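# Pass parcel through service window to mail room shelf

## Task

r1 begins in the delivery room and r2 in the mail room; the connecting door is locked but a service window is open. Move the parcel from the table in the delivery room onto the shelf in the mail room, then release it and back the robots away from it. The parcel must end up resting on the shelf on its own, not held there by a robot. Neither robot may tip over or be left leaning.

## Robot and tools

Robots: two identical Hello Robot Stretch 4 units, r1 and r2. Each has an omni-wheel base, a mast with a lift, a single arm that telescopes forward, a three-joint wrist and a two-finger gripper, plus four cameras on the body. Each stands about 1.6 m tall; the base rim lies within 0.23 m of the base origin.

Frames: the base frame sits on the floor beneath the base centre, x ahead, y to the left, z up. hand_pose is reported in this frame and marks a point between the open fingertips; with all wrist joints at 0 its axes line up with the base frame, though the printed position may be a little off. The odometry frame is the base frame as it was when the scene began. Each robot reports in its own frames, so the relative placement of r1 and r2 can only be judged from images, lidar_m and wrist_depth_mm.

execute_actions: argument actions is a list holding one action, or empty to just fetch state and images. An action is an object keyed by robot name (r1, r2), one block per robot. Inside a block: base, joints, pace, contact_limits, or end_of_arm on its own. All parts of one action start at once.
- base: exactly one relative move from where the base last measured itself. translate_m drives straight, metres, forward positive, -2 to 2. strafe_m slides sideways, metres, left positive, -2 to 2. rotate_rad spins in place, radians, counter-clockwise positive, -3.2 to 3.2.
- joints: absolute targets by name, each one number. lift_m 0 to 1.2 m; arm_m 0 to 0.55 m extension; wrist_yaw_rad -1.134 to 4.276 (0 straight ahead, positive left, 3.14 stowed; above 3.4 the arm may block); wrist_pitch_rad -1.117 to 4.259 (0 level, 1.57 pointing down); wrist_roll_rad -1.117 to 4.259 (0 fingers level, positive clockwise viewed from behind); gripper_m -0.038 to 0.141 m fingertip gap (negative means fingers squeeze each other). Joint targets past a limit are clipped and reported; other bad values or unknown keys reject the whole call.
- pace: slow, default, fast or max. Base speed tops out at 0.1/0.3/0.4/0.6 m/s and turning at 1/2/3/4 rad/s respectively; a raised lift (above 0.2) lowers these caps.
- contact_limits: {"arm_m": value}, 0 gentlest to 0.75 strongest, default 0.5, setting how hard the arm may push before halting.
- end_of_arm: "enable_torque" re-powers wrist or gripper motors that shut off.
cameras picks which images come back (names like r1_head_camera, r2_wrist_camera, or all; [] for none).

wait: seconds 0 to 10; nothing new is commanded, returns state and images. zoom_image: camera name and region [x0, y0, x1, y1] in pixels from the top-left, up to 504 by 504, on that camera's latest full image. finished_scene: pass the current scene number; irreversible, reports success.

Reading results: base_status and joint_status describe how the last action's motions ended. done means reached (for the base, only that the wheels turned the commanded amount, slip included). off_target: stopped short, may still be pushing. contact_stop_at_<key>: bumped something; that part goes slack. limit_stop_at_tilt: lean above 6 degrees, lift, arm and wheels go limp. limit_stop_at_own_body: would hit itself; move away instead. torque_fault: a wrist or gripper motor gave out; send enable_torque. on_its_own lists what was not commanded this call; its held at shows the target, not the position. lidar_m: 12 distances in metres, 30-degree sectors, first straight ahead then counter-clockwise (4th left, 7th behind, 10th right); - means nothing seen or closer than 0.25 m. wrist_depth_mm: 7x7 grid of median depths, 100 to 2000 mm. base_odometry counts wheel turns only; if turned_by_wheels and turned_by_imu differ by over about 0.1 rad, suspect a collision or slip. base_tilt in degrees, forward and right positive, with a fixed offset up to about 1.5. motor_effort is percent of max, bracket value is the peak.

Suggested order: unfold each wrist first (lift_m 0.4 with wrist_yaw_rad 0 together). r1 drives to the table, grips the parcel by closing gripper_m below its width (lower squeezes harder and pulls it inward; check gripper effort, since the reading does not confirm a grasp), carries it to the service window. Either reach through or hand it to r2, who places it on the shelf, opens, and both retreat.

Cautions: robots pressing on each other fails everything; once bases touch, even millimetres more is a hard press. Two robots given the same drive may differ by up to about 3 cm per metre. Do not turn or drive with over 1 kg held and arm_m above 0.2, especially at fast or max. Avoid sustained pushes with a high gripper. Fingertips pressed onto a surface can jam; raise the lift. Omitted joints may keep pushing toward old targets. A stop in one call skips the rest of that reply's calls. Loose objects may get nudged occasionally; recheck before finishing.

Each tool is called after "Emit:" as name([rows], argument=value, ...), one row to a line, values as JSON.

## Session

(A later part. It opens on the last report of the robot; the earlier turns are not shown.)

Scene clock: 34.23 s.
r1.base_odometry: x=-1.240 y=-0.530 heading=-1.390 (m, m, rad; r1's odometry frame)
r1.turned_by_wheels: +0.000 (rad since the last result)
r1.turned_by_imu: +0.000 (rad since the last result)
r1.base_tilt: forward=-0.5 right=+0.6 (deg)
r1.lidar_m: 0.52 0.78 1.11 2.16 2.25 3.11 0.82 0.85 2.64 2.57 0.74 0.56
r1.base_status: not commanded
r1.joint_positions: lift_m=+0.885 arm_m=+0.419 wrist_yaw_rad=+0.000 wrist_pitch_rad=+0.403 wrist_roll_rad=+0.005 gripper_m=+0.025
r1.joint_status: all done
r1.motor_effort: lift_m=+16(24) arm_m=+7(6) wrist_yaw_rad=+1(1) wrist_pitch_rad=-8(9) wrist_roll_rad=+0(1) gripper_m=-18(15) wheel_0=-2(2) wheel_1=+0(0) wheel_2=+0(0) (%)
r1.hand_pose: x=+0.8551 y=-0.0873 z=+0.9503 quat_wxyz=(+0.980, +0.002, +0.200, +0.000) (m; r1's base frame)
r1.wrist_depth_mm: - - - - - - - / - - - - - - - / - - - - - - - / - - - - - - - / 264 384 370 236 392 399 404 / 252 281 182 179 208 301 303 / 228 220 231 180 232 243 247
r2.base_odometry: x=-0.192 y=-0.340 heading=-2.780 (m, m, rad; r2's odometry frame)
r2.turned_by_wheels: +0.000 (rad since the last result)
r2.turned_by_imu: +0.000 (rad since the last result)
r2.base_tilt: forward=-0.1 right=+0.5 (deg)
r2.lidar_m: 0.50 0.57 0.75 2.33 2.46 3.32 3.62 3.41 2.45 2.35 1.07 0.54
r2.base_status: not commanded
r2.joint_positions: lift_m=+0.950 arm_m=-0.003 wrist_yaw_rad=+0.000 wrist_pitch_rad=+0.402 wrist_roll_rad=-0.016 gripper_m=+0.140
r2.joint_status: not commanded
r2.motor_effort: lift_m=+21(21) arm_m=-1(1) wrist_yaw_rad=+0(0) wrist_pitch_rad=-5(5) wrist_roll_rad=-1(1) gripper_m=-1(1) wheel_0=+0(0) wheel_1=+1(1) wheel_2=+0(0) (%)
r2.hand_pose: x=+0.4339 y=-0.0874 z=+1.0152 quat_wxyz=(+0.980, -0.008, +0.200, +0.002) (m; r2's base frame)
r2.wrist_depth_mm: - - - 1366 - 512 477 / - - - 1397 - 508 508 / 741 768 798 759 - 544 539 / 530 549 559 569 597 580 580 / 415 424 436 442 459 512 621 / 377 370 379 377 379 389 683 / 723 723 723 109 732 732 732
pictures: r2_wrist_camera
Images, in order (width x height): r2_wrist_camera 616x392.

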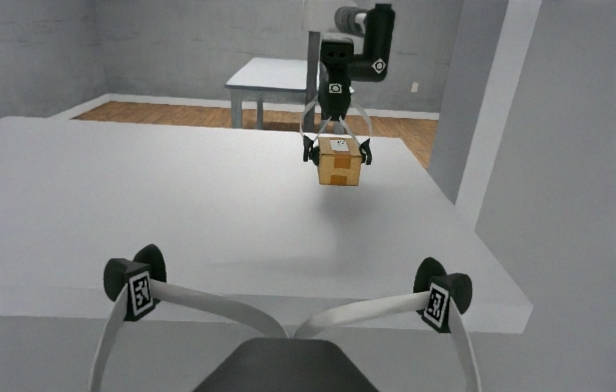

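Emit:
execute_actions([
  {"r1":{"joints":{"lift_m":0.867},"pace":"slow"},"r2":{"base":{"strafe_m":-0.057},"joints":{"lift_m":0.9}}},
], cameras=[])

Emit:
execute_actions([
  {"r1":{"joints":{"gripper_m":0.12}}},
], cameras=[])

Emit:
execute_actions([
  {"r1":{"joints":{"arm_m":0.0,"lift_m":0.9},"pace":"fast"},"r2":{"joints":{"arm_m":0.15}}},
], cameras=["r1_wrist_camera","r2_wrist_camera"])

Scene clock: 35.83 s.
r1.base_odometry: x=-1.240 y=-0.530 heading=-1.390 (m, m, rad; r1's odometry frame)
r1.turned_by_wheels: +0.000 (rad since the last result)
r1.turned_by_imu: +0.000 (rad since the last result)
r1.base_tilt: forward=-0.3 right=+0.7 (deg)
r1.lidar_m: 0.52 0.78 1.09 2.14 2.27 3.10 0.84 0.88 2.64 2.59 0.74 0.54
r1.base_status: not commanded
r1.joint_positions: lift_m=+0.867 arm_m=+0.419 wrist_yaw_rad=+0.000 wrist_pitch_rad=+0.403 wrist_roll_rad=+0.005 gripper_m=+0.025
r1.joint_status: all done
r1.motor_effort: lift_m=+16(19) arm_m=+7(7) wrist_yaw_rad=+0(1) wrist_pitch_rad=-8(9) wrist_roll_rad=+0(1) gripper_m=-19(23) wheel_0=-2(2) wheel_1=-1(0) wheel_2=+0(0) (%)
r1.hand_pose: x=+0.8551 y=-0.0873 z=+0.9323 quat_wxyz=(+0.980, +0.002, +0.200, +0.000) (m; r1's base frame)
r1.wrist_depth_mm: - - - 878 - - - / - - - 768 - - - / - - - - - - - / - - 473 - - - - / 263 330 336 236 355 359 364 / 238 254 182 180 208 273 274 / 206 198 210 180 210 219 228
r2.base_odometry: x=-0.212 y=-0.287 heading=-2.780 (m, m, rad; r2's odometry frame)
r2.turned_by_wheels: +0.000 (rad since the last result)
r2.turned_by_imu: +0.000 (rad since the last result)
r2.base_tilt: forward=+0.0 right=+0.6 (deg)
r2.lidar_m: 0.51 0.56 0.78 2.40 2.50 3.42 3.63 3.35 2.40 2.30 1.08 0.56
r2.base_status: done
r2.joint_positions: lift_m=+0.900 arm_m=-0.003 wrist_yaw_rad=+0.000 wrist_pitch_rad=+0.402 wrist_roll_rad=-0.016 gripper_m=+0.140
r2.joint_status: all done
r2.motor_effort: lift_m=+17(20) arm_m=-1(1) wrist_yaw_rad=+0(0) wrist_pitch_rad=-5(6) wrist_roll_rad=-1(0) gripper_m=+0(0) wheel_0=-1(9) wheel_1=+0(11) wheel_2=+0(1) (%)
r2.hand_pose: x=+0.4338 y=-0.0874 z=+0.9655 quat_wxyz=(+0.980, -0.008, +0.200, +0.002) (m; r2's base frame)
r2.wrist_depth_mm: - - - 741 - 477 480 / - - - - - 508 508 / 597 621 640 574 640 539 539 / 430 439 455 469 484 574 585 / 353 355 359 362 368 609 634 / 661 647 654 370 370 676 676 / 715 723 715 109 732 741 732
pictures: none
No camera images: the call's "cameras" was empty. Leave "cameras" out to get every camera's image.

Scene clock: 37.67 s.
r1.base_odometry: x=-1.240 y=-0.530 heading=-1.390 (m, m, rad; r1's odometry frame)
r1.turned_by_wheels: +0.000 (rad since the last result)
r1.turned_by_imu: +0.000 (rad since the last result)
r1.base_tilt: forward=-0.8 right=+0.8 (deg)
r1.lidar_m: 0.52 0.78 1.08 2.15 2.26 3.12 0.83 0.89 2.65 2.59 0.75 0.55
r1.base_status: not commanded
r1.joint_positions: lift_m=+0.867 arm_m=+0.419 wrist_yaw_rad=+0.000 wrist_pitch_rad=+0.402 wrist_roll_rad=+0.005 gripper_m=+0.120
r1.joint_status: all done
r1.motor_effort: lift_m=+16(16) arm_m=+7(7) wrist_yaw_rad=+1(1) wrist_pitch_rad=-7(8) wrist_roll_rad=+0(0) gripper_m=+0(19) wheel_0=-2(2) wheel_1=+0(0) wheel_2=+0(0) (%)
r1.hand_pose: x=+0.8552 y=-0.0873 z=+0.9325 quat_wxyz=(+0.980, +0.002, +0.200, +0.000) (m; r1's base frame)
r1.wrist_depth_mm: - - - 878 - - - / - - - 759 - - - / - - - - - - - / - - 477 - - - - / 263 332 338 249 355 362 368 / 239 231 206 190 214 274 277 / 207 207 211 160 219 220 229
r2.base_odometry: x=-0.212 y=-0.287 heading=-2.780 (m, m, rad; r2's odometry frame)
r2.turned_by_wheels: +0.000 (rad since the last result)
r2.turned_by_imu: +0.000 (rad since the last result)
r2.base_tilt: forward=+0.1 right=+0.5 (deg)
r2.lidar_m: 0.49 0.54 0.76 2.39 2.50 3.46 3.61 3.37 2.41 2.31 1.08 0.54
r2.base_status: not commanded
r2.joint_positions: lift_m=+0.900 arm_m=-0.003 wrist_yaw_rad=+0.000 wrist_pitch_rad=+0.402 wrist_roll_rad=-0.016 gripper_m=+0.140
r2.joint_status: not commanded
r2.motor_effort: lift_m=+17(17) arm_m=-1(1) wrist_yaw_rad=+1(1) wrist_pitch_rad=-5(5) wrist_roll_rad=-1(1) gripper_m=+0(0) wheel_0=-1(1) wheel_1=+0(0) wheel_2=+0(0) (%)
r2.hand_pose: x=+0.4338 y=-0.0874 z=+0.9655 quat_wxyz=(+0.980, -0.008, +0.200, +0.002) (m; r2's base frame)
r2.wrist_depth_mm: - - - 750 - 477 480 / - - - 1464 - 504 512 / 603 615 603 591 640 544 539 / 427 439 455 469 488 574 574 / 353 353 362 362 366 609 634 / 668 647 647 368 370 676 683 / 723 723 715 109 741 741 750
pictures: none
No camera images: the call's "cameras" was empty. Leave "cameras" out to get every camera's image.

Scene clock: 39.63 s.
r1.base_odometry: x=-1.240 y=-0.530 heading=-1.390 (m, m, rad; r1's odometry frame)
r1.turned_by_wheels: +0.000 (rad since the last result)
r1.turned_by_imu: +0.000 (rad since the last result)
r1.base_tilt: forward=-0.7 right=+0.6 (deg)
r1.lidar_m: 0.51 0.78 1.08 2.15 2.27 3.12 0.83 0.89 2.64 2.59 0.74 0.55
r1.base_status: not commanded
r1.joint_positions: lift_m=+0.900 arm_m=+0.002 wrist_yaw_rad=+0.000 wrist_pitch_rad=+0.402 wrist_roll_rad=+0.005 gripper_m=+0.120
r1.joint_status: all done
r1.motor_effort: lift_m=+21(22) arm_m=-7(7) wrist_yaw_rad=+2(1) wrist_pitch_rad=-5(7) wrist_roll_rad=+0(1) gripper_m=-2(6) wheel_0=-2(2) wheel_1=-1(1) wheel_2=+0(0) (%)
r1.hand_pose: x=+0.4382 y=-0.0875 z=+0.9651 quat_wxyz=(+0.980, +0.002, +0.200, -0.001) (m; r1's base frame)
r1.wrist_depth_mm: 462 462 - - - - - / 488 488 - - - - - / 512 517 878 - - - - / 544 539 580 591 615 634 668 / 580 452 410 418 424 439 442 / 615 338 347 357 214 362 362 / 654 647 647 160 668 661 676
r2.base_odometry: x=-0.212 y=-0.287 heading=-2.780 (m, m, rad; r2's odometry frame)
r2.turned_by_wheels: +0.000 (rad since the last result)
r2.turned_by_imu: +0.000 (rad since the last result)
r2.base_tilt: forward=-0.1 right=+0.4 (deg)
r2.lidar_m: 0.52 0.54 0.76 2.39 2.48 3.42 3.60 3.33 2.42 2.30 1.08 0.54
r2.base_status: not commanded
r2.joint_positions: lift_m=+0.900 arm_m=+0.149 wrist_yaw_rad=+0.000 wrist_pitch_rad=+0.402 wrist_roll_rad=-0.016 gripper_m=+0.140
r2.joint_status: all done
r2.motor_effort: lift_m=+17(17) arm_m=+5(7) wrist_yaw_rad=+2(0) wrist_pitch_rad=-6(5) wrist_roll_rad=+0(0) gripper_m=-1(1) wheel_0=-1(1) wheel_1=+0(0) wheel_2=+0(0) (%)
r2.hand_pose: x=+0.5856 y=-0.0874 z=+0.9655 quat_wxyz=(+0.980, -0.008, +0.200, +0.002) (m; r2's base frame)
r2.wrist_depth_mm: - - - 991 - 397 334 / - - - - - 389 364 / 597 615 640 676 - 387 387 / 424 439 449 407 477 418 415 / 330 334 347 353 366 421 445 / 273 255 263 287 272 287 488 / 230 235 237 109 246 244 268
pictures: r1_wrist_camera, r2_wrist_camera
Images, in order (width x height): r1_wrist_camera 616x392, r2_wrist_camera 616x392.

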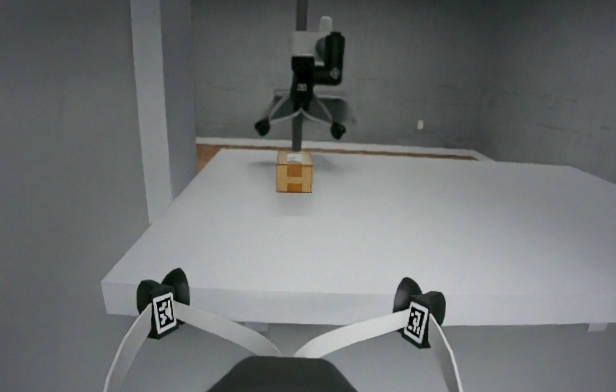

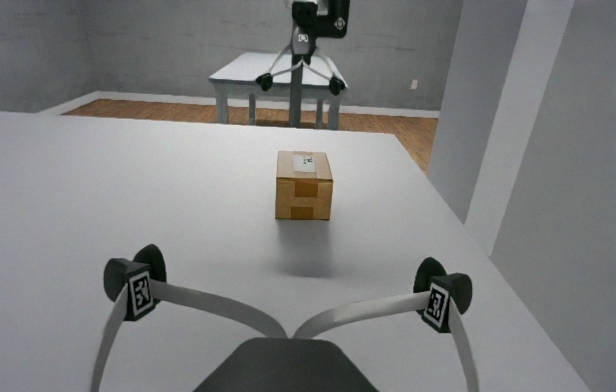

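Emit:
execute_actions([
  {"r2":{"joints":{"arm_m":0.365,"lift_m":0.874}}},
], cameras=["r1_wrist_camera","r2_wrist_camera"])

Scene clock: 41.50 s.
r1.base_odometry: x=-1.240 y=-0.530 heading=-1.390 (m, m, rad; r1's odometry frame)
r1.turned_by_wheels: +0.000 (rad since the last result)
r1.turned_by_imu: +0.000 (rad since the last result)
r1.base_tilt: forward=-0.4 right=+0.6 (deg)
r1.lidar_m: 0.52 0.78 1.07 2.16 2.24 3.10 0.84 0.88 2.65 2.59 0.75 0.53
r1.base_status: not commanded
r1.joint_positions: lift_m=+0.900 arm_m=+0.002 wrist_yaw_rad=+0.000 wrist_pitch_rad=+0.402 wrist_roll_rad=+0.005 gripper_m=+0.120
r1.joint_status: not commanded
r1.motor_effort: lift_m=+21(21) arm_m=-7(7) wrist_yaw_rad=+2(2) wrist_pitch_rad=-6(6) wrist_roll_rad=+0(0) gripper_m=-4(2) wheel_0=-2(2) wheel_1=+0(1) wheel_2=+0(0) (%)
r1.hand_pose: x=+0.4382 y=-0.0875 z=+0.9651 quat_wxyz=(+0.980, +0.002, +0.200, -0.001) (m; r1's base frame)
r1.wrist_depth_mm: 466 466 - - - - - / 488 492 - 820 - - - / 517 517 - 1499 - - - / 544 539 574 591 615 634 661 / 574 452 407 421 430 439 442 / 615 340 345 355 214 359 366 / 654 654 647 160 661 661 676
r2.base_odometry: x=-0.212 y=-0.287 heading=-2.780 (m, m, rad; r2's odometry frame)
r2.turned_by_wheels: +0.000 (rad since the last result)
r2.turned_by_imu: +0.000 (rad since the last result)
r2.base_tilt: forward=+0.0 right=+0.6 (deg)
r2.lidar_m: 0.51 0.52 0.75 2.39 2.51 3.42 3.62 3.37 2.42 2.30 1.10 0.53
r2.base_status: not commanded
r2.joint_positions: lift_m=+0.874 arm_m=+0.364 wrist_yaw_rad=+0.000 wrist_pitch_rad=+0.402 wrist_roll_rad=-0.016 gripper_m=+0.140
r2.joint_status: all done
r2.motor_effort: lift_m=+17(17) arm_m=+4(7) wrist_yaw_rad=+0(1) wrist_pitch_rad=-5(6) wrist_roll_rad=-1(0) gripper_m=-1(0) wheel_0=-1(1) wheel_1=+0(0) wheel_2=+0(0) (%)
r2.hand_pose: x=+0.8006 y=-0.0874 z=+0.9395 quat_wxyz=(+0.980, -0.008, +0.200, +0.002) (m; r2's base frame)
r2.wrist_depth_mm: - - - 768 - - - / - - - 1863 - - 277 / 508 - - - - - 274 / 368 377 389 402 415 - 271 / 285 291 297 220 317 319 270 / 236 222 226 185 215 249 255 / 200 201 206 109 213 212 221
pictures: r1_wrist_camera, r2_wrist_camera
Images, in order (width x height): r1_wrist_camera 616x392, r2_wrist_camera 616x392.

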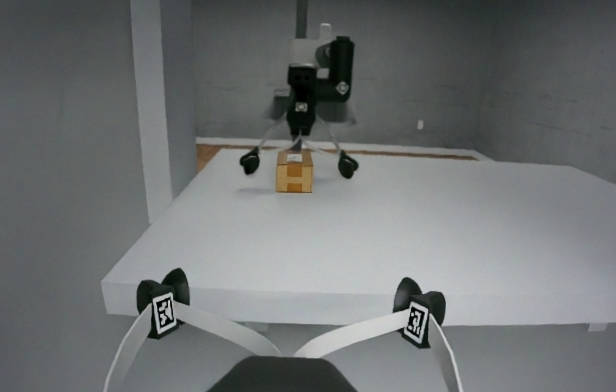

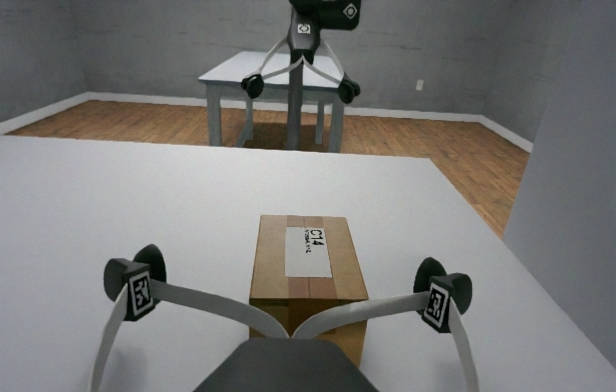

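Slightly high; lower and close.

Emit:
execute_actions([
  {"r2":{"joints":{"gripper_m":0.025,"lift_m":0.862}}},
], cameras=["r2_wrist_camera"])

Emit:
execute_actions([
  {"r2":{"joints":{"arm_m":0.0,"lift_m":0.9},"base":{"translate_m":-0.15},"pace":"fast"}},
], cameras=[])

Emit:
execute_actions([
  {"r2":{"joints":{"lift_m":0.65},"base":{"rotate_rad":3.14},"pace":"fast"}},
], cameras=["r2_head_camera","r2_wrist_camera"])

Scene clock: 43.90 s.
r1.base_odometry: x=-1.240 y=-0.530 heading=-1.390 (m, m, rad; r1's odometry frame)
r1.turned_by_wheels: +0.000 (rad since the last result)
r1.turned_by_imu: +0.000 (rad since the last result)
r1.base_tilt: forward=-0.5 right=+0.7 (deg)
r1.lidar_m: 0.51 0.79 1.09 2.15 2.26 3.11 0.82 0.88 2.63 2.59 0.77 0.54
r1.base_status: not commanded
r1.joint_positions: lift_m=+0.900 arm_m=+0.002 wrist_yaw_rad=+0.000 wrist_pitch_rad=+0.402 wrist_roll_rad=+0.005 gripper_m=+0.120
r1.joint_status: not commanded
r1.motor_effort: lift_m=+21(21) arm_m=-7(7) wrist_yaw_rad=+3(3) wrist_pitch_rad=-6(5) wrist_roll_rad=+0(1) gripper_m=+0(3) wheel_0=-2(2) wheel_1=-1(1) wheel_2=+0(0) (%)
r1.hand_pose: x=+0.4382 y=-0.0875 z=+0.9651 quat_wxyz=(+0.980, +0.002, +0.200, -0.001) (m; r1's base frame)
r1.wrist_depth_mm: 466 466 - - - - - / 488 488 - 831 - - - / 517 517 - 866 - - - / 544 539 574 591 615 640 668 / 580 452 410 418 430 439 442 / 621 340 345 355 213 359 364 / 654 661 654 160 661 668 668
r2.base_odometry: x=-0.212 y=-0.287 heading=-2.780 (m, m, rad; r2's odometry frame)
r2.turned_by_wheels: +0.000 (rad since the last result)
r2.turned_by_imu: +0.000 (rad since the last result)
r2.base_tilt: forward=+0.1 right=+0.5 (deg)
r2.lidar_m: 0.51 0.54 0.79 2.41 2.52 3.46 3.60 3.36 2.37 2.28 1.11 0.56
r2.base_status: not commanded
r2.joint_positions: lift_m=+0.862 arm_m=+0.364 wrist_yaw_rad=+0.000 wrist_pitch_rad=+0.403 wrist_roll_rad=-0.016 gripper_m=+0.025
r2.joint_status: all done
r2.motor_effort: lift_m=+17(17) arm_m=+4(4) wrist_yaw_rad=+1(2) wrist_pitch_rad=-7(8) wrist_roll_rad=-1(0) gripper_m=-18(18) wheel_0=-1(1) wheel_1=+0(0) wheel_2=+1(0) (%)
r2.hand_pose: x=+0.8005 y=-0.0874 z=+0.9273 quat_wxyz=(+0.980, -0.008, +0.200, +0.002) (m; r2's base frame)
r2.wrist_depth_mm: - - - 759 - - - / - - - 1863 - - 276 / 469 488 512 1983 - - 274 / 340 351 362 375 387 424 271 / 266 271 208 191 294 301 270 / 219 213 176 171 190 241 245 / 186 183 190 109 198 193 204
pictures: r2_wrist_camera
Images, in order (width x height): r2_wrist_camera 616x392.

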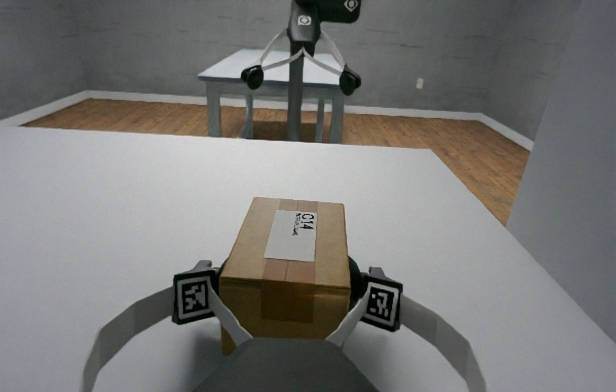

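Scene clock: 45.73 s.
r1.base_odometry: x=-1.240 y=-0.530 heading=-1.390 (m, m, rad; r1's odometry frame)
r1.turned_by_wheels: +0.000 (rad since the last result)
r1.turned_by_imu: +0.000 (rad since the last result)
r1.base_tilt: forward=-0.7 right=+0.9 (deg)
r1.lidar_m: 0.51 0.78 1.09 2.14 2.22 3.12 0.83 0.89 2.65 2.58 0.75 0.55
r1.base_status: not commanded
r1.joint_positions: lift_m=+0.900 arm_m=+0.002 wrist_yaw_rad=+0.000 wrist_pitch_rad=+0.402 wrist_roll_rad=+0.005 gripper_m=+0.120
r1.joint_status: not commanded
r1.motor_effort: lift_m=+21(21) arm_m=-7(7) wrist_yaw_rad=+2(3) wrist_pitch_rad=-7(5) wrist_roll_rad=+0(0) gripper_m=-2(0) wheel_0=-2(2) wheel_1=-1(1) wheel_2=+0(0) (%)
r1.hand_pose: x=+0.4382 y=-0.0875 z=+0.9651 quat_wxyz=(+0.980, +0.002, +0.200, -0.001) (m; r1's base frame)
r1.wrist_depth_mm: 466 462 - - - - - / 488 488 - - - - - / 512 517 - - - - - / 549 544 574 597 615 634 668 / 580 452 404 421 427 436 442 / 615 340 345 355 213 362 364 / 654 654 654 160 668 668 676
r2.base_odometry: x=-0.072 y=-0.234 heading=-2.780 (m, m, rad; r2's odometry frame)
r2.turned_by_wheels: +0.000 (rad since the last result)
r2.turned_by_imu: +0.000 (rad since the last result)
r2.base_tilt: forward=+0.0 right=+0.6 (deg)
r2.lidar_m: 0.67 0.69 1.32 2.39 2.51 3.42 3.44 3.32 2.39 2.30 1.27 0.70
r2.base_status: done
r2.joint_positions: lift_m=+0.900 arm_m=+0.001 wrist_yaw_rad=+0.000 wrist_pitch_rad=+0.403 wrist_roll_rad=-0.016 gripper_m=+0.025
r2.joint_status: all done
r2.motor_effort: lift_m=+21(23) arm_m=-4(5) wrist_yaw_rad=+1(0) wrist_pitch_rad=-9(10) wrist_roll_rad=+0(0) gripper_m=-18(16) wheel_0=+0(9) wheel_1=-2(7) wheel_2=-3(14) (%)
r2.hand_pose: x=+0.4370 y=-0.0875 z=+0.9648 quat_wxyz=(+0.980, -0.008, +0.200, +0.001) (m; r2's base frame)
r2.wrist_depth_mm: - - - 1499 - 609 621 / 976 - - - 732 647 654 / 591 615 640 676 691 699 699 / 484 492 496 496 504 741 750 / 788 798 209 191 788 798 798 / 866 842 176 171 189 878 878 / 917 931 917 109 946 917 931
pictures: none
No camera images: the call's "cameras" was empty. Leave "cameras" out to get every camera's image.

Scene clock: 48.67 s.
r1.base_odometry: x=-1.240 y=-0.530 heading=-1.390 (m, m, rad; r1's odometry frame)
r1.turned_by_wheels: +0.000 (rad since the last result)
r1.turned_by_imu: +0.000 (rad since the last result)
r1.base_tilt: forward=-0.5 right=+0.7 (deg)
r1.lidar_m: 0.52 0.78 1.06 2.14 2.25 3.10 0.82 0.88 2.65 2.59 0.76 0.55
r1.base_status: not commanded
r1.joint_positions: lift_m=+0.900 arm_m=+0.002 wrist_yaw_rad=+0.000 wrist_pitch_rad=+0.402 wrist_roll_rad=+0.005 gripper_m=+0.120
r1.joint_status: not commanded
r1.motor_effort: lift_m=+21(21) arm_m=-7(7) wrist_yaw_rad=+2(2) wrist_pitch_rad=-6(6) wrist_roll_rad=+0(1) gripper_m=-2(2) wheel_0=-2(2) wheel_1=-1(0) wheel_2=+0(0) (%)
r1.hand_pose: x=+0.4382 y=-0.0875 z=+0.9651 quat_wxyz=(+0.980, +0.002, +0.200, -0.001) (m; r1's base frame)
r1.wrist_depth_mm: 466 462 - - - - - / 484 492 - - - - - / 517 517 - 1756 - - - / 544 539 574 597 615 627 668 / 580 452 407 418 430 436 442 / 621 340 345 353 213 364 366 / 661 654 654 160 661 668 676
r2.base_odometry: x=-0.072 y=-0.234 heading=+0.359 (m, m, rad; r2's odometry frame)
r2.turned_by_wheels: +3.139 (rad since the last result)
r2.turned_by_imu: +3.117 (rad since the last result)
r2.base_tilt: forward=-0.1 right=+0.5 (deg)
r2.lidar_m: 2.91 3.32 2.39 2.30 1.28 0.70 0.67 0.70 1.31 2.35 2.47 3.42
r2.base_status: done
r2.joint_positions: lift_m=+0.650 arm_m=+0.001 wrist_yaw_rad=+0.000 wrist_pitch_rad=+0.403 wrist_roll_rad=-0.016 gripper_m=+0.025
r2.joint_status: all done
r2.motor_effort: lift_m=+18(18) arm_m=-5(4) wrist_yaw_rad=+0(1) wrist_pitch_rad=-9(9) wrist_roll_rad=-1(0) gripper_m=-19(18) wheel_0=-2(8) wheel_1=-3(7) wheel_2=-3(8) (%)
r2.hand_pose: x=+0.4371 y=-0.0873 z=+0.7151 quat_wxyz=(+0.980, -0.008, +0.200, +0.002) (m; r2's base frame)
r2.wrist_depth_mm: - - - - - - - / - - - - - - - / - - - - - - - / 1808 1863 1921 1921 - - - / 1397 1430 209 191 1576 1618 1576 / 1118 1118 176 171 190 1255 1281 / 976 946 976 109 1025 1008 1078
pictures: r2_head_camera, r2_wrist_camera
Images, in order (width x height): r2_head_camera 420x560, r2_wrist_camera 616x392.

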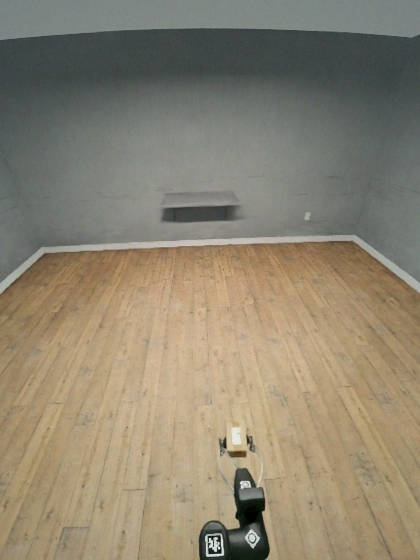

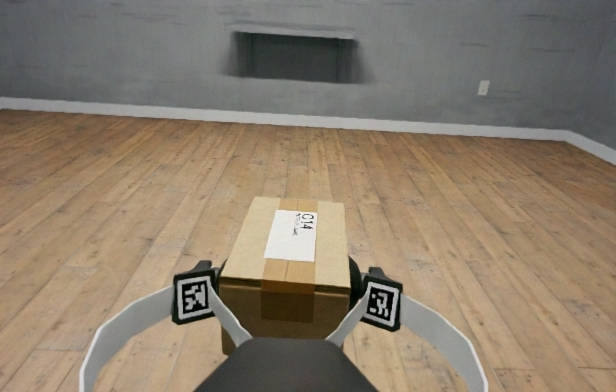

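Emit:
execute_actions([
  {"r2":{"joints":{"lift_m":0.8,"arm_m":0.35},"base":{"translate_m":2.0},"pace":"max"}},
], cameras=["r2_head_camera","r2_wrist_camera"])

Scene clock: 54.63 s.
r1.base_odometry: x=-1.240 y=-0.530 heading=-1.390 (m, m, rad; r1's odometry frame)
r1.turned_by_wheels: +0.000 (rad since the last result)
r1.turned_by_imu: +0.000 (rad since the last result)
r1.base_tilt: forward=-0.5 right=+0.8 (deg)
r1.lidar_m: 0.52 0.78 1.11 2.16 2.25 3.13 0.83 0.89 2.64 2.59 0.74 0.55
r1.base_status: not commanded
r1.joint_positions: lift_m=+0.900 arm_m=+0.002 wrist_yaw_rad=+0.000 wrist_pitch_rad=+0.402 wrist_roll_rad=+0.005 gripper_m=+0.120
r1.joint_status: not commanded
r1.motor_effort: lift_m=+21(21) arm_m=-7(7) wrist_yaw_rad=+3(1) wrist_pitch_rad=-6(6) wrist_roll_rad=+1(0) gripper_m=+0(1) wheel_0=-2(2) wheel_1=-1(1) wheel_2=+0(0) (%)
r1.hand_pose: x=+0.4382 y=-0.0875 z=+0.9651 quat_wxyz=(+0.980, +0.002, +0.200, -0.001) (m; r1's base frame)
r1.wrist_depth_mm: 466 466 - - - - - / 488 488 - - - - - / 512 517 - - - - - / 539 539 574 591 615 640 661 / 580 455 407 421 427 436 442 / 621 342 347 355 214 362 364 / 654 654 654 160 668 668 668
r2.base_odometry: x=+1.800 y=+0.470 heading=+0.360 (m, m, rad; r2's odometry frame)
r2.turned_by_wheels: +0.000 (rad since the last result)
r2.turned_by_imu: -0.010 (rad since the last result)
r2.base_tilt: forward=-0.1 right=+0.4 (deg)
r2.lidar_m: 0.90 0.94 1.95 2.36 2.43 3.06 2.92 3.03 2.46 2.36 1.96 0.94
r2.base_status: done
r2.joint_positions: lift_m=+0.800 arm_m=+0.349 wrist_yaw_rad=+0.000 wrist_pitch_rad=+0.403 wrist_roll_rad=-0.016 gripper_m=+0.025
r2.joint_status: all done
r2.motor_effort: lift_m=+20(25) arm_m=+5(8) wrist_yaw_rad=+0(4) wrist_pitch_rad=-9(11) wrist_roll_rad=+1(1) gripper_m=-17(17) wheel_0=+0(7) wheel_1=+1(7) wheel_2=+3(15) (%)
r2.hand_pose: x=+0.7855 y=-0.0874 z=+0.8650 quat_wxyz=(+0.980, -0.008, +0.200, +0.002) (m; r2's base frame)
r2.wrist_depth_mm: 699 699 707 715 699 715 707 / 750 750 750 759 750 759 750 / 691 723 750 788 778 798 809 / 492 512 530 544 564 585 854 / 392 399 208 191 430 442 455 / 991 397 176 171 190 1008 1025 / 1060 1060 1060 109 1078 1098 1098
pictures: r2_head_camera, r2_wrist_camera
Images, in order (width x height): r2_head_camera 420x560, r2_wrist_camera 616x392.

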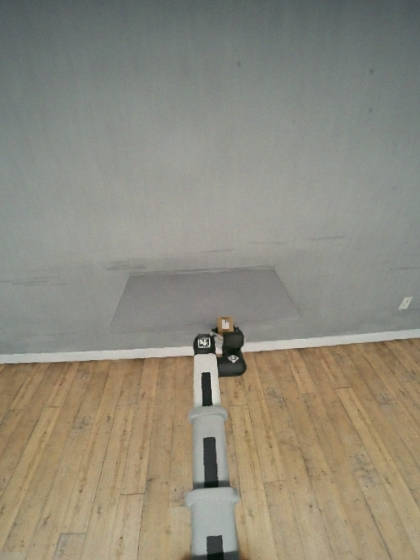

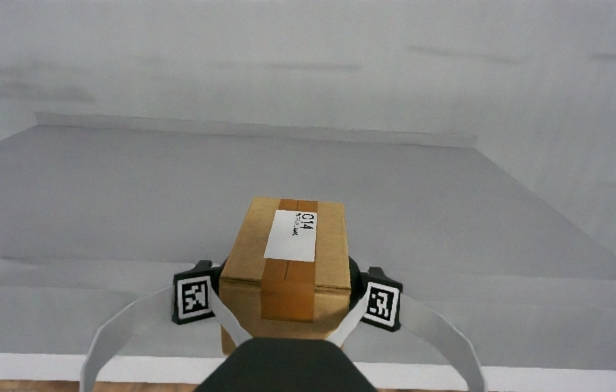

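Emit:
execute_actions([
  {"r2":{"joints":{"lift_m":0.745,"arm_m":0.54},"base":{"translate_m":0.1},"pace":"fast"}},
], cameras=[])

Emit:
execute_actions([
  {"r2":{"joints":{"lift_m":0.729},"pace":"slow"}},
], cameras=[])

Scene clock: 56.20 s.
r1.base_odometry: x=-1.240 y=-0.530 heading=-1.390 (m, m, rad; r1's odometry frame)
r1.turned_by_wheels: +0.000 (rad since the last result)
r1.turned_by_imu: +0.000 (rad since the last result)
r1.base_tilt: forward=-0.6 right=+0.8 (deg)
r1.lidar_m: 0.51 0.79 1.09 2.15 2.25 3.13 0.82 0.87 2.65 2.58 0.75 0.55
r1.base_status: not commanded
r1.joint_positions: lift_m=+0.900 arm_m=+0.002 wrist_yaw_rad=+0.000 wrist_pitch_rad=+0.402 wrist_roll_rad=+0.005 gripper_m=+0.120
r1.joint_status: not commanded
r1.motor_effort: lift_m=+21(21) arm_m=-7(7) wrist_yaw_rad=+2(2) wrist_pitch_rad=-6(6) wrist_roll_rad=+0(0) gripper_m=-2(1) wheel_0=-2(2) wheel_1=+0(1) wheel_2=+0(0) (%)
r1.hand_pose: x=+0.4382 y=-0.0875 z=+0.9651 quat_wxyz=(+0.980, +0.002, +0.200, -0.001) (m; r1's base frame)
r1.wrist_depth_mm: 466 462 - - - - - / 488 488 - - - - - / 512 517 - - - - - / 539 539 574 597 621 634 668 / 574 452 410 421 430 436 445 / 615 342 347 355 214 359 364 / 654 654 654 160 661 668 676
r2.base_odometry: x=+1.894 y=+0.505 heading=+0.360 (m, m, rad; r2's odometry frame)
r2.turned_by_wheels: +0.000 (rad since the last result)
r2.turned_by_imu: +0.000 (rad since the last result)
r2.base_tilt: forward=+0.1 right=+0.4 (deg)
r2.lidar_m: 0.80 0.80 1.79 2.34 2.45 3.18 3.01 3.14 2.45 2.38 1.81 0.84
r2.base_status: done
r2.joint_positions: lift_m=+0.745 arm_m=+0.539 wrist_yaw_rad=+0.000 wrist_pitch_rad=+0.403 wrist_roll_rad=-0.016 gripper_m=+0.025
r2.joint_status: all done
r2.motor_effort: lift_m=+18(18) arm_m=+4(2) wrist_yaw_rad=-1(1) wrist_pitch_rad=-9(10) wrist_roll_rad=-1(1) gripper_m=-20(16) wheel_0=+0(9) wheel_1=+1(7) wheel_2=+2(13) (%)
r2.hand_pose: x=+0.9755 y=-0.0873 z=+0.8101 quat_wxyz=(+0.980, -0.008, +0.200, +0.002) (m; r2's base frame)
r2.wrist_depth_mm: 439 439 436 442 445 445 445 / 466 466 469 473 477 477 477 / 484 488 496 500 504 504 508 / 382 394 404 418 433 445 466 / 298 304 208 190 327 338 347 / 246 240 177 171 190 270 277 / 208 206 214 109 223 219 230
pictures: none
No camera images: the call's "cameras" was empty. Leave "cameras" out to get every camera's image.

Scene clock: 57.07 s.
r1.base_odometry: x=-1.240 y=-0.530 heading=-1.390 (m, m, rad; r1's odometry frame)
r1.turned_by_wheels: +0.000 (rad since the last result)
r1.turned_by_imu: +0.000 (rad since the last result)
r1.base_tilt: forward=-0.4 right=+0.9 (deg)
r1.lidar_m: 0.52 0.78 1.08 2.15 2.25 3.11 0.82 0.89 2.64 2.57 0.75 0.54
r1.base_status: not commanded
r1.joint_positions: lift_m=+0.900 arm_m=+0.002 wrist_yaw_rad=+0.000 wrist_pitch_rad=+0.402 wrist_roll_rad=+0.005 gripper_m=+0.120
r1.joint_status: not commanded
r1.motor_effort: lift_m=+21(21) arm_m=-7(7) wrist_yaw_rad=+2(2) wrist_pitch_rad=-6(6) wrist_roll_rad=+0(1) gripper_m=-3(3) wheel_0=-2(2) wheel_1=-1(1) wheel_2=+0(0) (%)
r1.hand_pose: x=+0.4382 y=-0.0875 z=+0.9651 quat_wxyz=(+0.980, +0.002, +0.200, -0.001) (m; r1's base frame)
r1.wrist_depth_mm: 466 466 - - - - - / 488 484 - - - - - / 512 521 - - - - - / 549 539 569 591 615 640 661 / 580 452 410 421 427 436 442 / 621 340 347 353 214 362 364 / 654 647 654 160 661 668 676
r2.base_odometry: x=+1.894 y=+0.505 heading=+0.360 (m, m, rad; r2's odometry frame)
r2.turned_by_wheels: +0.000 (rad since the last result)
r2.turned_by_imu: +0.000 (rad since the last result)
r2.base_tilt: forward=-0.1 right=+0.6 (deg)
r2.lidar_m: 0.79 0.84 1.78 2.34 2.43 3.18 3.05 3.14 2.46 2.37 1.83 0.83
r2.base_status: not commanded
r2.joint_positions: lift_m=+0.729 arm_m=+0.539 wrist_yaw_rad=+0.000 wrist_pitch_rad=+0.403 wrist_roll_rad=-0.016 gripper_m=+0.025
r2.joint_status: all done
r2.motor_effort: lift_m=+17(20) arm_m=+4(4) wrist_yaw_rad=+1(1) wrist_pitch_rad=-9(9) wrist_roll_rad=-1(0) gripper_m=-17(18) wheel_0=+0(0) wheel_1=+1(1) wheel_2=+2(2) (%)
r2.hand_pose: x=+0.9755 y=-0.0873 z=+0.7942 quat_wxyz=(+0.980, -0.008, +0.200, +0.002) (m; r2's base frame)
r2.wrist_depth_mm: 439 439 445 445 445 449 449 / 469 462 477 469 473 477 480 / 484 484 492 492 500 508 508 / 347 359 368 387 397 410 421 / 272 279 209 191 301 307 315 / 224 219 176 170 190 248 252 / 190 189 196 109 204 199 210
pictures: none
No camera images: the call's "cameras" was empty. Leave "cameras" out to get every camera's image.

Emit:
execute_actions([
  {"r2":{"joints":{"lift_m":0.726,"gripper_m":0.11}}},
], cameras=[])

Emit:
execute_actions([
  {"r2":{"joints":{"lift_m":0.76,"arm_m":0.0},"pace":"max"}},
], cameras=["r2_head_camera"])

Emit:
finished_scene(scene=1)

Scene clock: 59.07 s.
r1.base_odometry: x=-1.240 y=-0.530 heading=-1.390 (m, m, rad; r1's odometry frame)
r1.turned_by_wheels: +0.000 (rad since the last result)
r1.turned_by_imu: +0.000 (rad since the last result)
r1.base_tilt: forward=-0.5 right=+0.6 (deg)
r1.lidar_m: 0.53 0.77 1.09 2.15 2.25 3.10 0.82 0.88 2.63 2.57 0.75 0.53
r1.base_status: not commanded
r1.joint_positions: lift_m=+0.900 arm_m=+0.002 wrist_yaw_rad=+0.000 wrist_pitch_rad=+0.402 wrist_roll_rad=+0.005 gripper_m=+0.120
r1.joint_status: not commanded
r1.motor_effort: lift_m=+21(21) arm_m=-7(7) wrist_yaw_rad=+2(2) wrist_pitch_rad=-6(6) wrist_roll_rad=+0(0) gripper_m=-1(1) wheel_0=-2(2) wheel_1=+0(1) wheel_2=+0(0) (%)
r1.hand_pose: x=+0.4382 y=-0.0875 z=+0.9651 quat_wxyz=(+0.980, +0.002, +0.200, -0.001) (m; r1's base frame)
r1.wrist_depth_mm: 466 462 - - - - - / 488 488 - - - - - / 512 517 - - - - - / 544 539 574 591 615 634 668 / 574 452 410 418 427 436 442 / 615 342 347 355 214 362 364 / 654 647 654 160 668 661 668
r2.base_odometry: x=+1.894 y=+0.505 heading=+0.360 (m, m, rad; r2's odometry frame)
r2.turned_by_wheels: +0.000 (rad since the last result)
r2.turned_by_imu: +0.000 (rad since the last result)
r2.base_tilt: forward=+0.0 right=+0.7 (deg)
r2.lidar_m: 0.79 0.84 1.80 2.34 2.45 3.18 3.04 3.15 2.48 2.37 1.79 0.79
r2.base_status: not commanded
r2.joint_positions: lift_m=+0.726 arm_m=+0.539 wrist_yaw_rad=+0.000 wrist_pitch_rad=+0.402 wrist_roll_rad=-0.016 gripper_m=+0.110
r2.joint_status: all done
r2.motor_effort: lift_m=+18(18) arm_m=+4(4) wrist_yaw_rad=+0(1) wrist_pitch_rad=-7(9) wrist_roll_rad=-1(0) gripper_m=-1(20) wheel_0=+0(0) wheel_1=+1(1) wheel_2=+2(2) (%)
r2.hand_pose: x=+0.9756 y=-0.0873 z=+0.7914 quat_wxyz=(+0.980, -0.008, +0.200, +0.002) (m; r2's base frame)
r2.wrist_depth_mm: 439 442 442 439 449 445 449 / 466 466 469 469 473 473 473 / 469 480 480 492 500 496 504 / 343 353 364 379 392 407 415 / 268 273 267 201 297 306 312 / 220 210 186 180 197 245 249 / 187 189 193 109 202 198 208
pictures: none
No camera images: the call's "cameras" was empty. Leave "cameras" out to get every camera's image.

Scene clock: 61.10 s.
r1.base_odometry: x=-1.240 y=-0.530 heading=-1.390 (m, m, rad; r1's odometry frame)
r1.turned_by_wheels: +0.000 (rad since the last result)
r1.turned_by_imu: +0.000 (rad since the last result)
r1.base_tilt: forward=-0.5 right=+0.9 (deg)
r1.lidar_m: 0.52 0.79 1.09 2.14 2.25 3.10 0.84 0.88 2.66 2.58 0.77 0.56
r1.base_status: not commanded
r1.joint_positions: lift_m=+0.900 arm_m=+0.002 wrist_yaw_rad=+0.000 wrist_pitch_rad=+0.402 wrist_roll_rad=+0.005 gripper_m=+0.120
r1.joint_status: not commanded
r1.motor_effort: lift_m=+21(21) arm_m=-7(7) wrist_yaw_rad=+2(1) wrist_pitch_rad=-7(6) wrist_roll_rad=+1(1) gripper_m=+2(1) wheel_0=-2(2) wheel_1=+0(1) wheel_2=+0(0) (%)
r1.hand_pose: x=+0.4382 y=-0.0875 z=+0.9651 quat_wxyz=(+0.980, +0.002, +0.200, -0.001) (m; r1's base frame)
r1.wrist_depth_mm: 462 466 - - - - - / 488 488 - - - - - / 512 517 - - - - - / 539 539 569 591 615 634 668 / 580 452 410 418 427 439 442 / 615 342 345 355 215 359 366 / 661 654 654 160 668 668 683
r2.base_odometry: x=+1.894 y=+0.505 heading=+0.360 (m, m, rad; r2's odometry frame)
r2.turned_by_wheels: +0.000 (rad since the last result)
r2.turned_by_imu: +0.000 (rad since the last result)
r2.base_tilt: forward=-0.2 right=+0.5 (deg)
r2.lidar_m: 0.77 0.82 1.79 2.35 2.44 3.18 3.02 3.13 2.49 2.34 1.80 0.84
r2.base_status: not commanded
r2.joint_positions: lift_m=+0.760 arm_m=+0.001 wrist_yaw_rad=+0.000 wrist_pitch_rad=+0.402 wrist_roll_rad=-0.016 gripper_m=+0.110
r2.joint_status: all done
r2.motor_effort: lift_m=+20(24) arm_m=-5(5) wrist_yaw_rad=+1(0) wrist_pitch_rad=-6(7) wrist_roll_rad=+0(0) gripper_m=-3(0) wheel_0=+0(0) wheel_1=+1(1) wheel_2=+2(2) (%)
r2.hand_pose: x=+0.4371 y=-0.0875 z=+0.8252 quat_wxyz=(+0.980, -0.008, +0.200, +0.001) (m; r2's base frame)
r2.wrist_depth_mm: 917 931 931 931 931 931 960 / 960 946 976 976 991 1008 991 / 597 609 647 668 707 798 1060 / 1098 1118 1138 1118 1138 1118 1118 / 1205 1160 1182 1205 1205 1255 1229 / 1255 1182 1205 1281 198 1336 1308 / 1078 1098 1118 109 1182 1160 1205
pictures: r2_head_camera
Images, in order (width x height): r2_head_camera 420x560.

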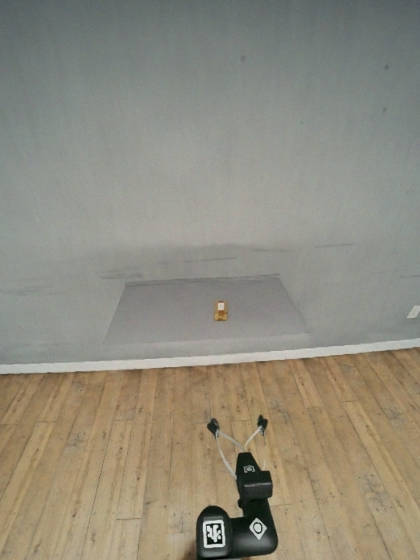

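The scene is finished: the task was done.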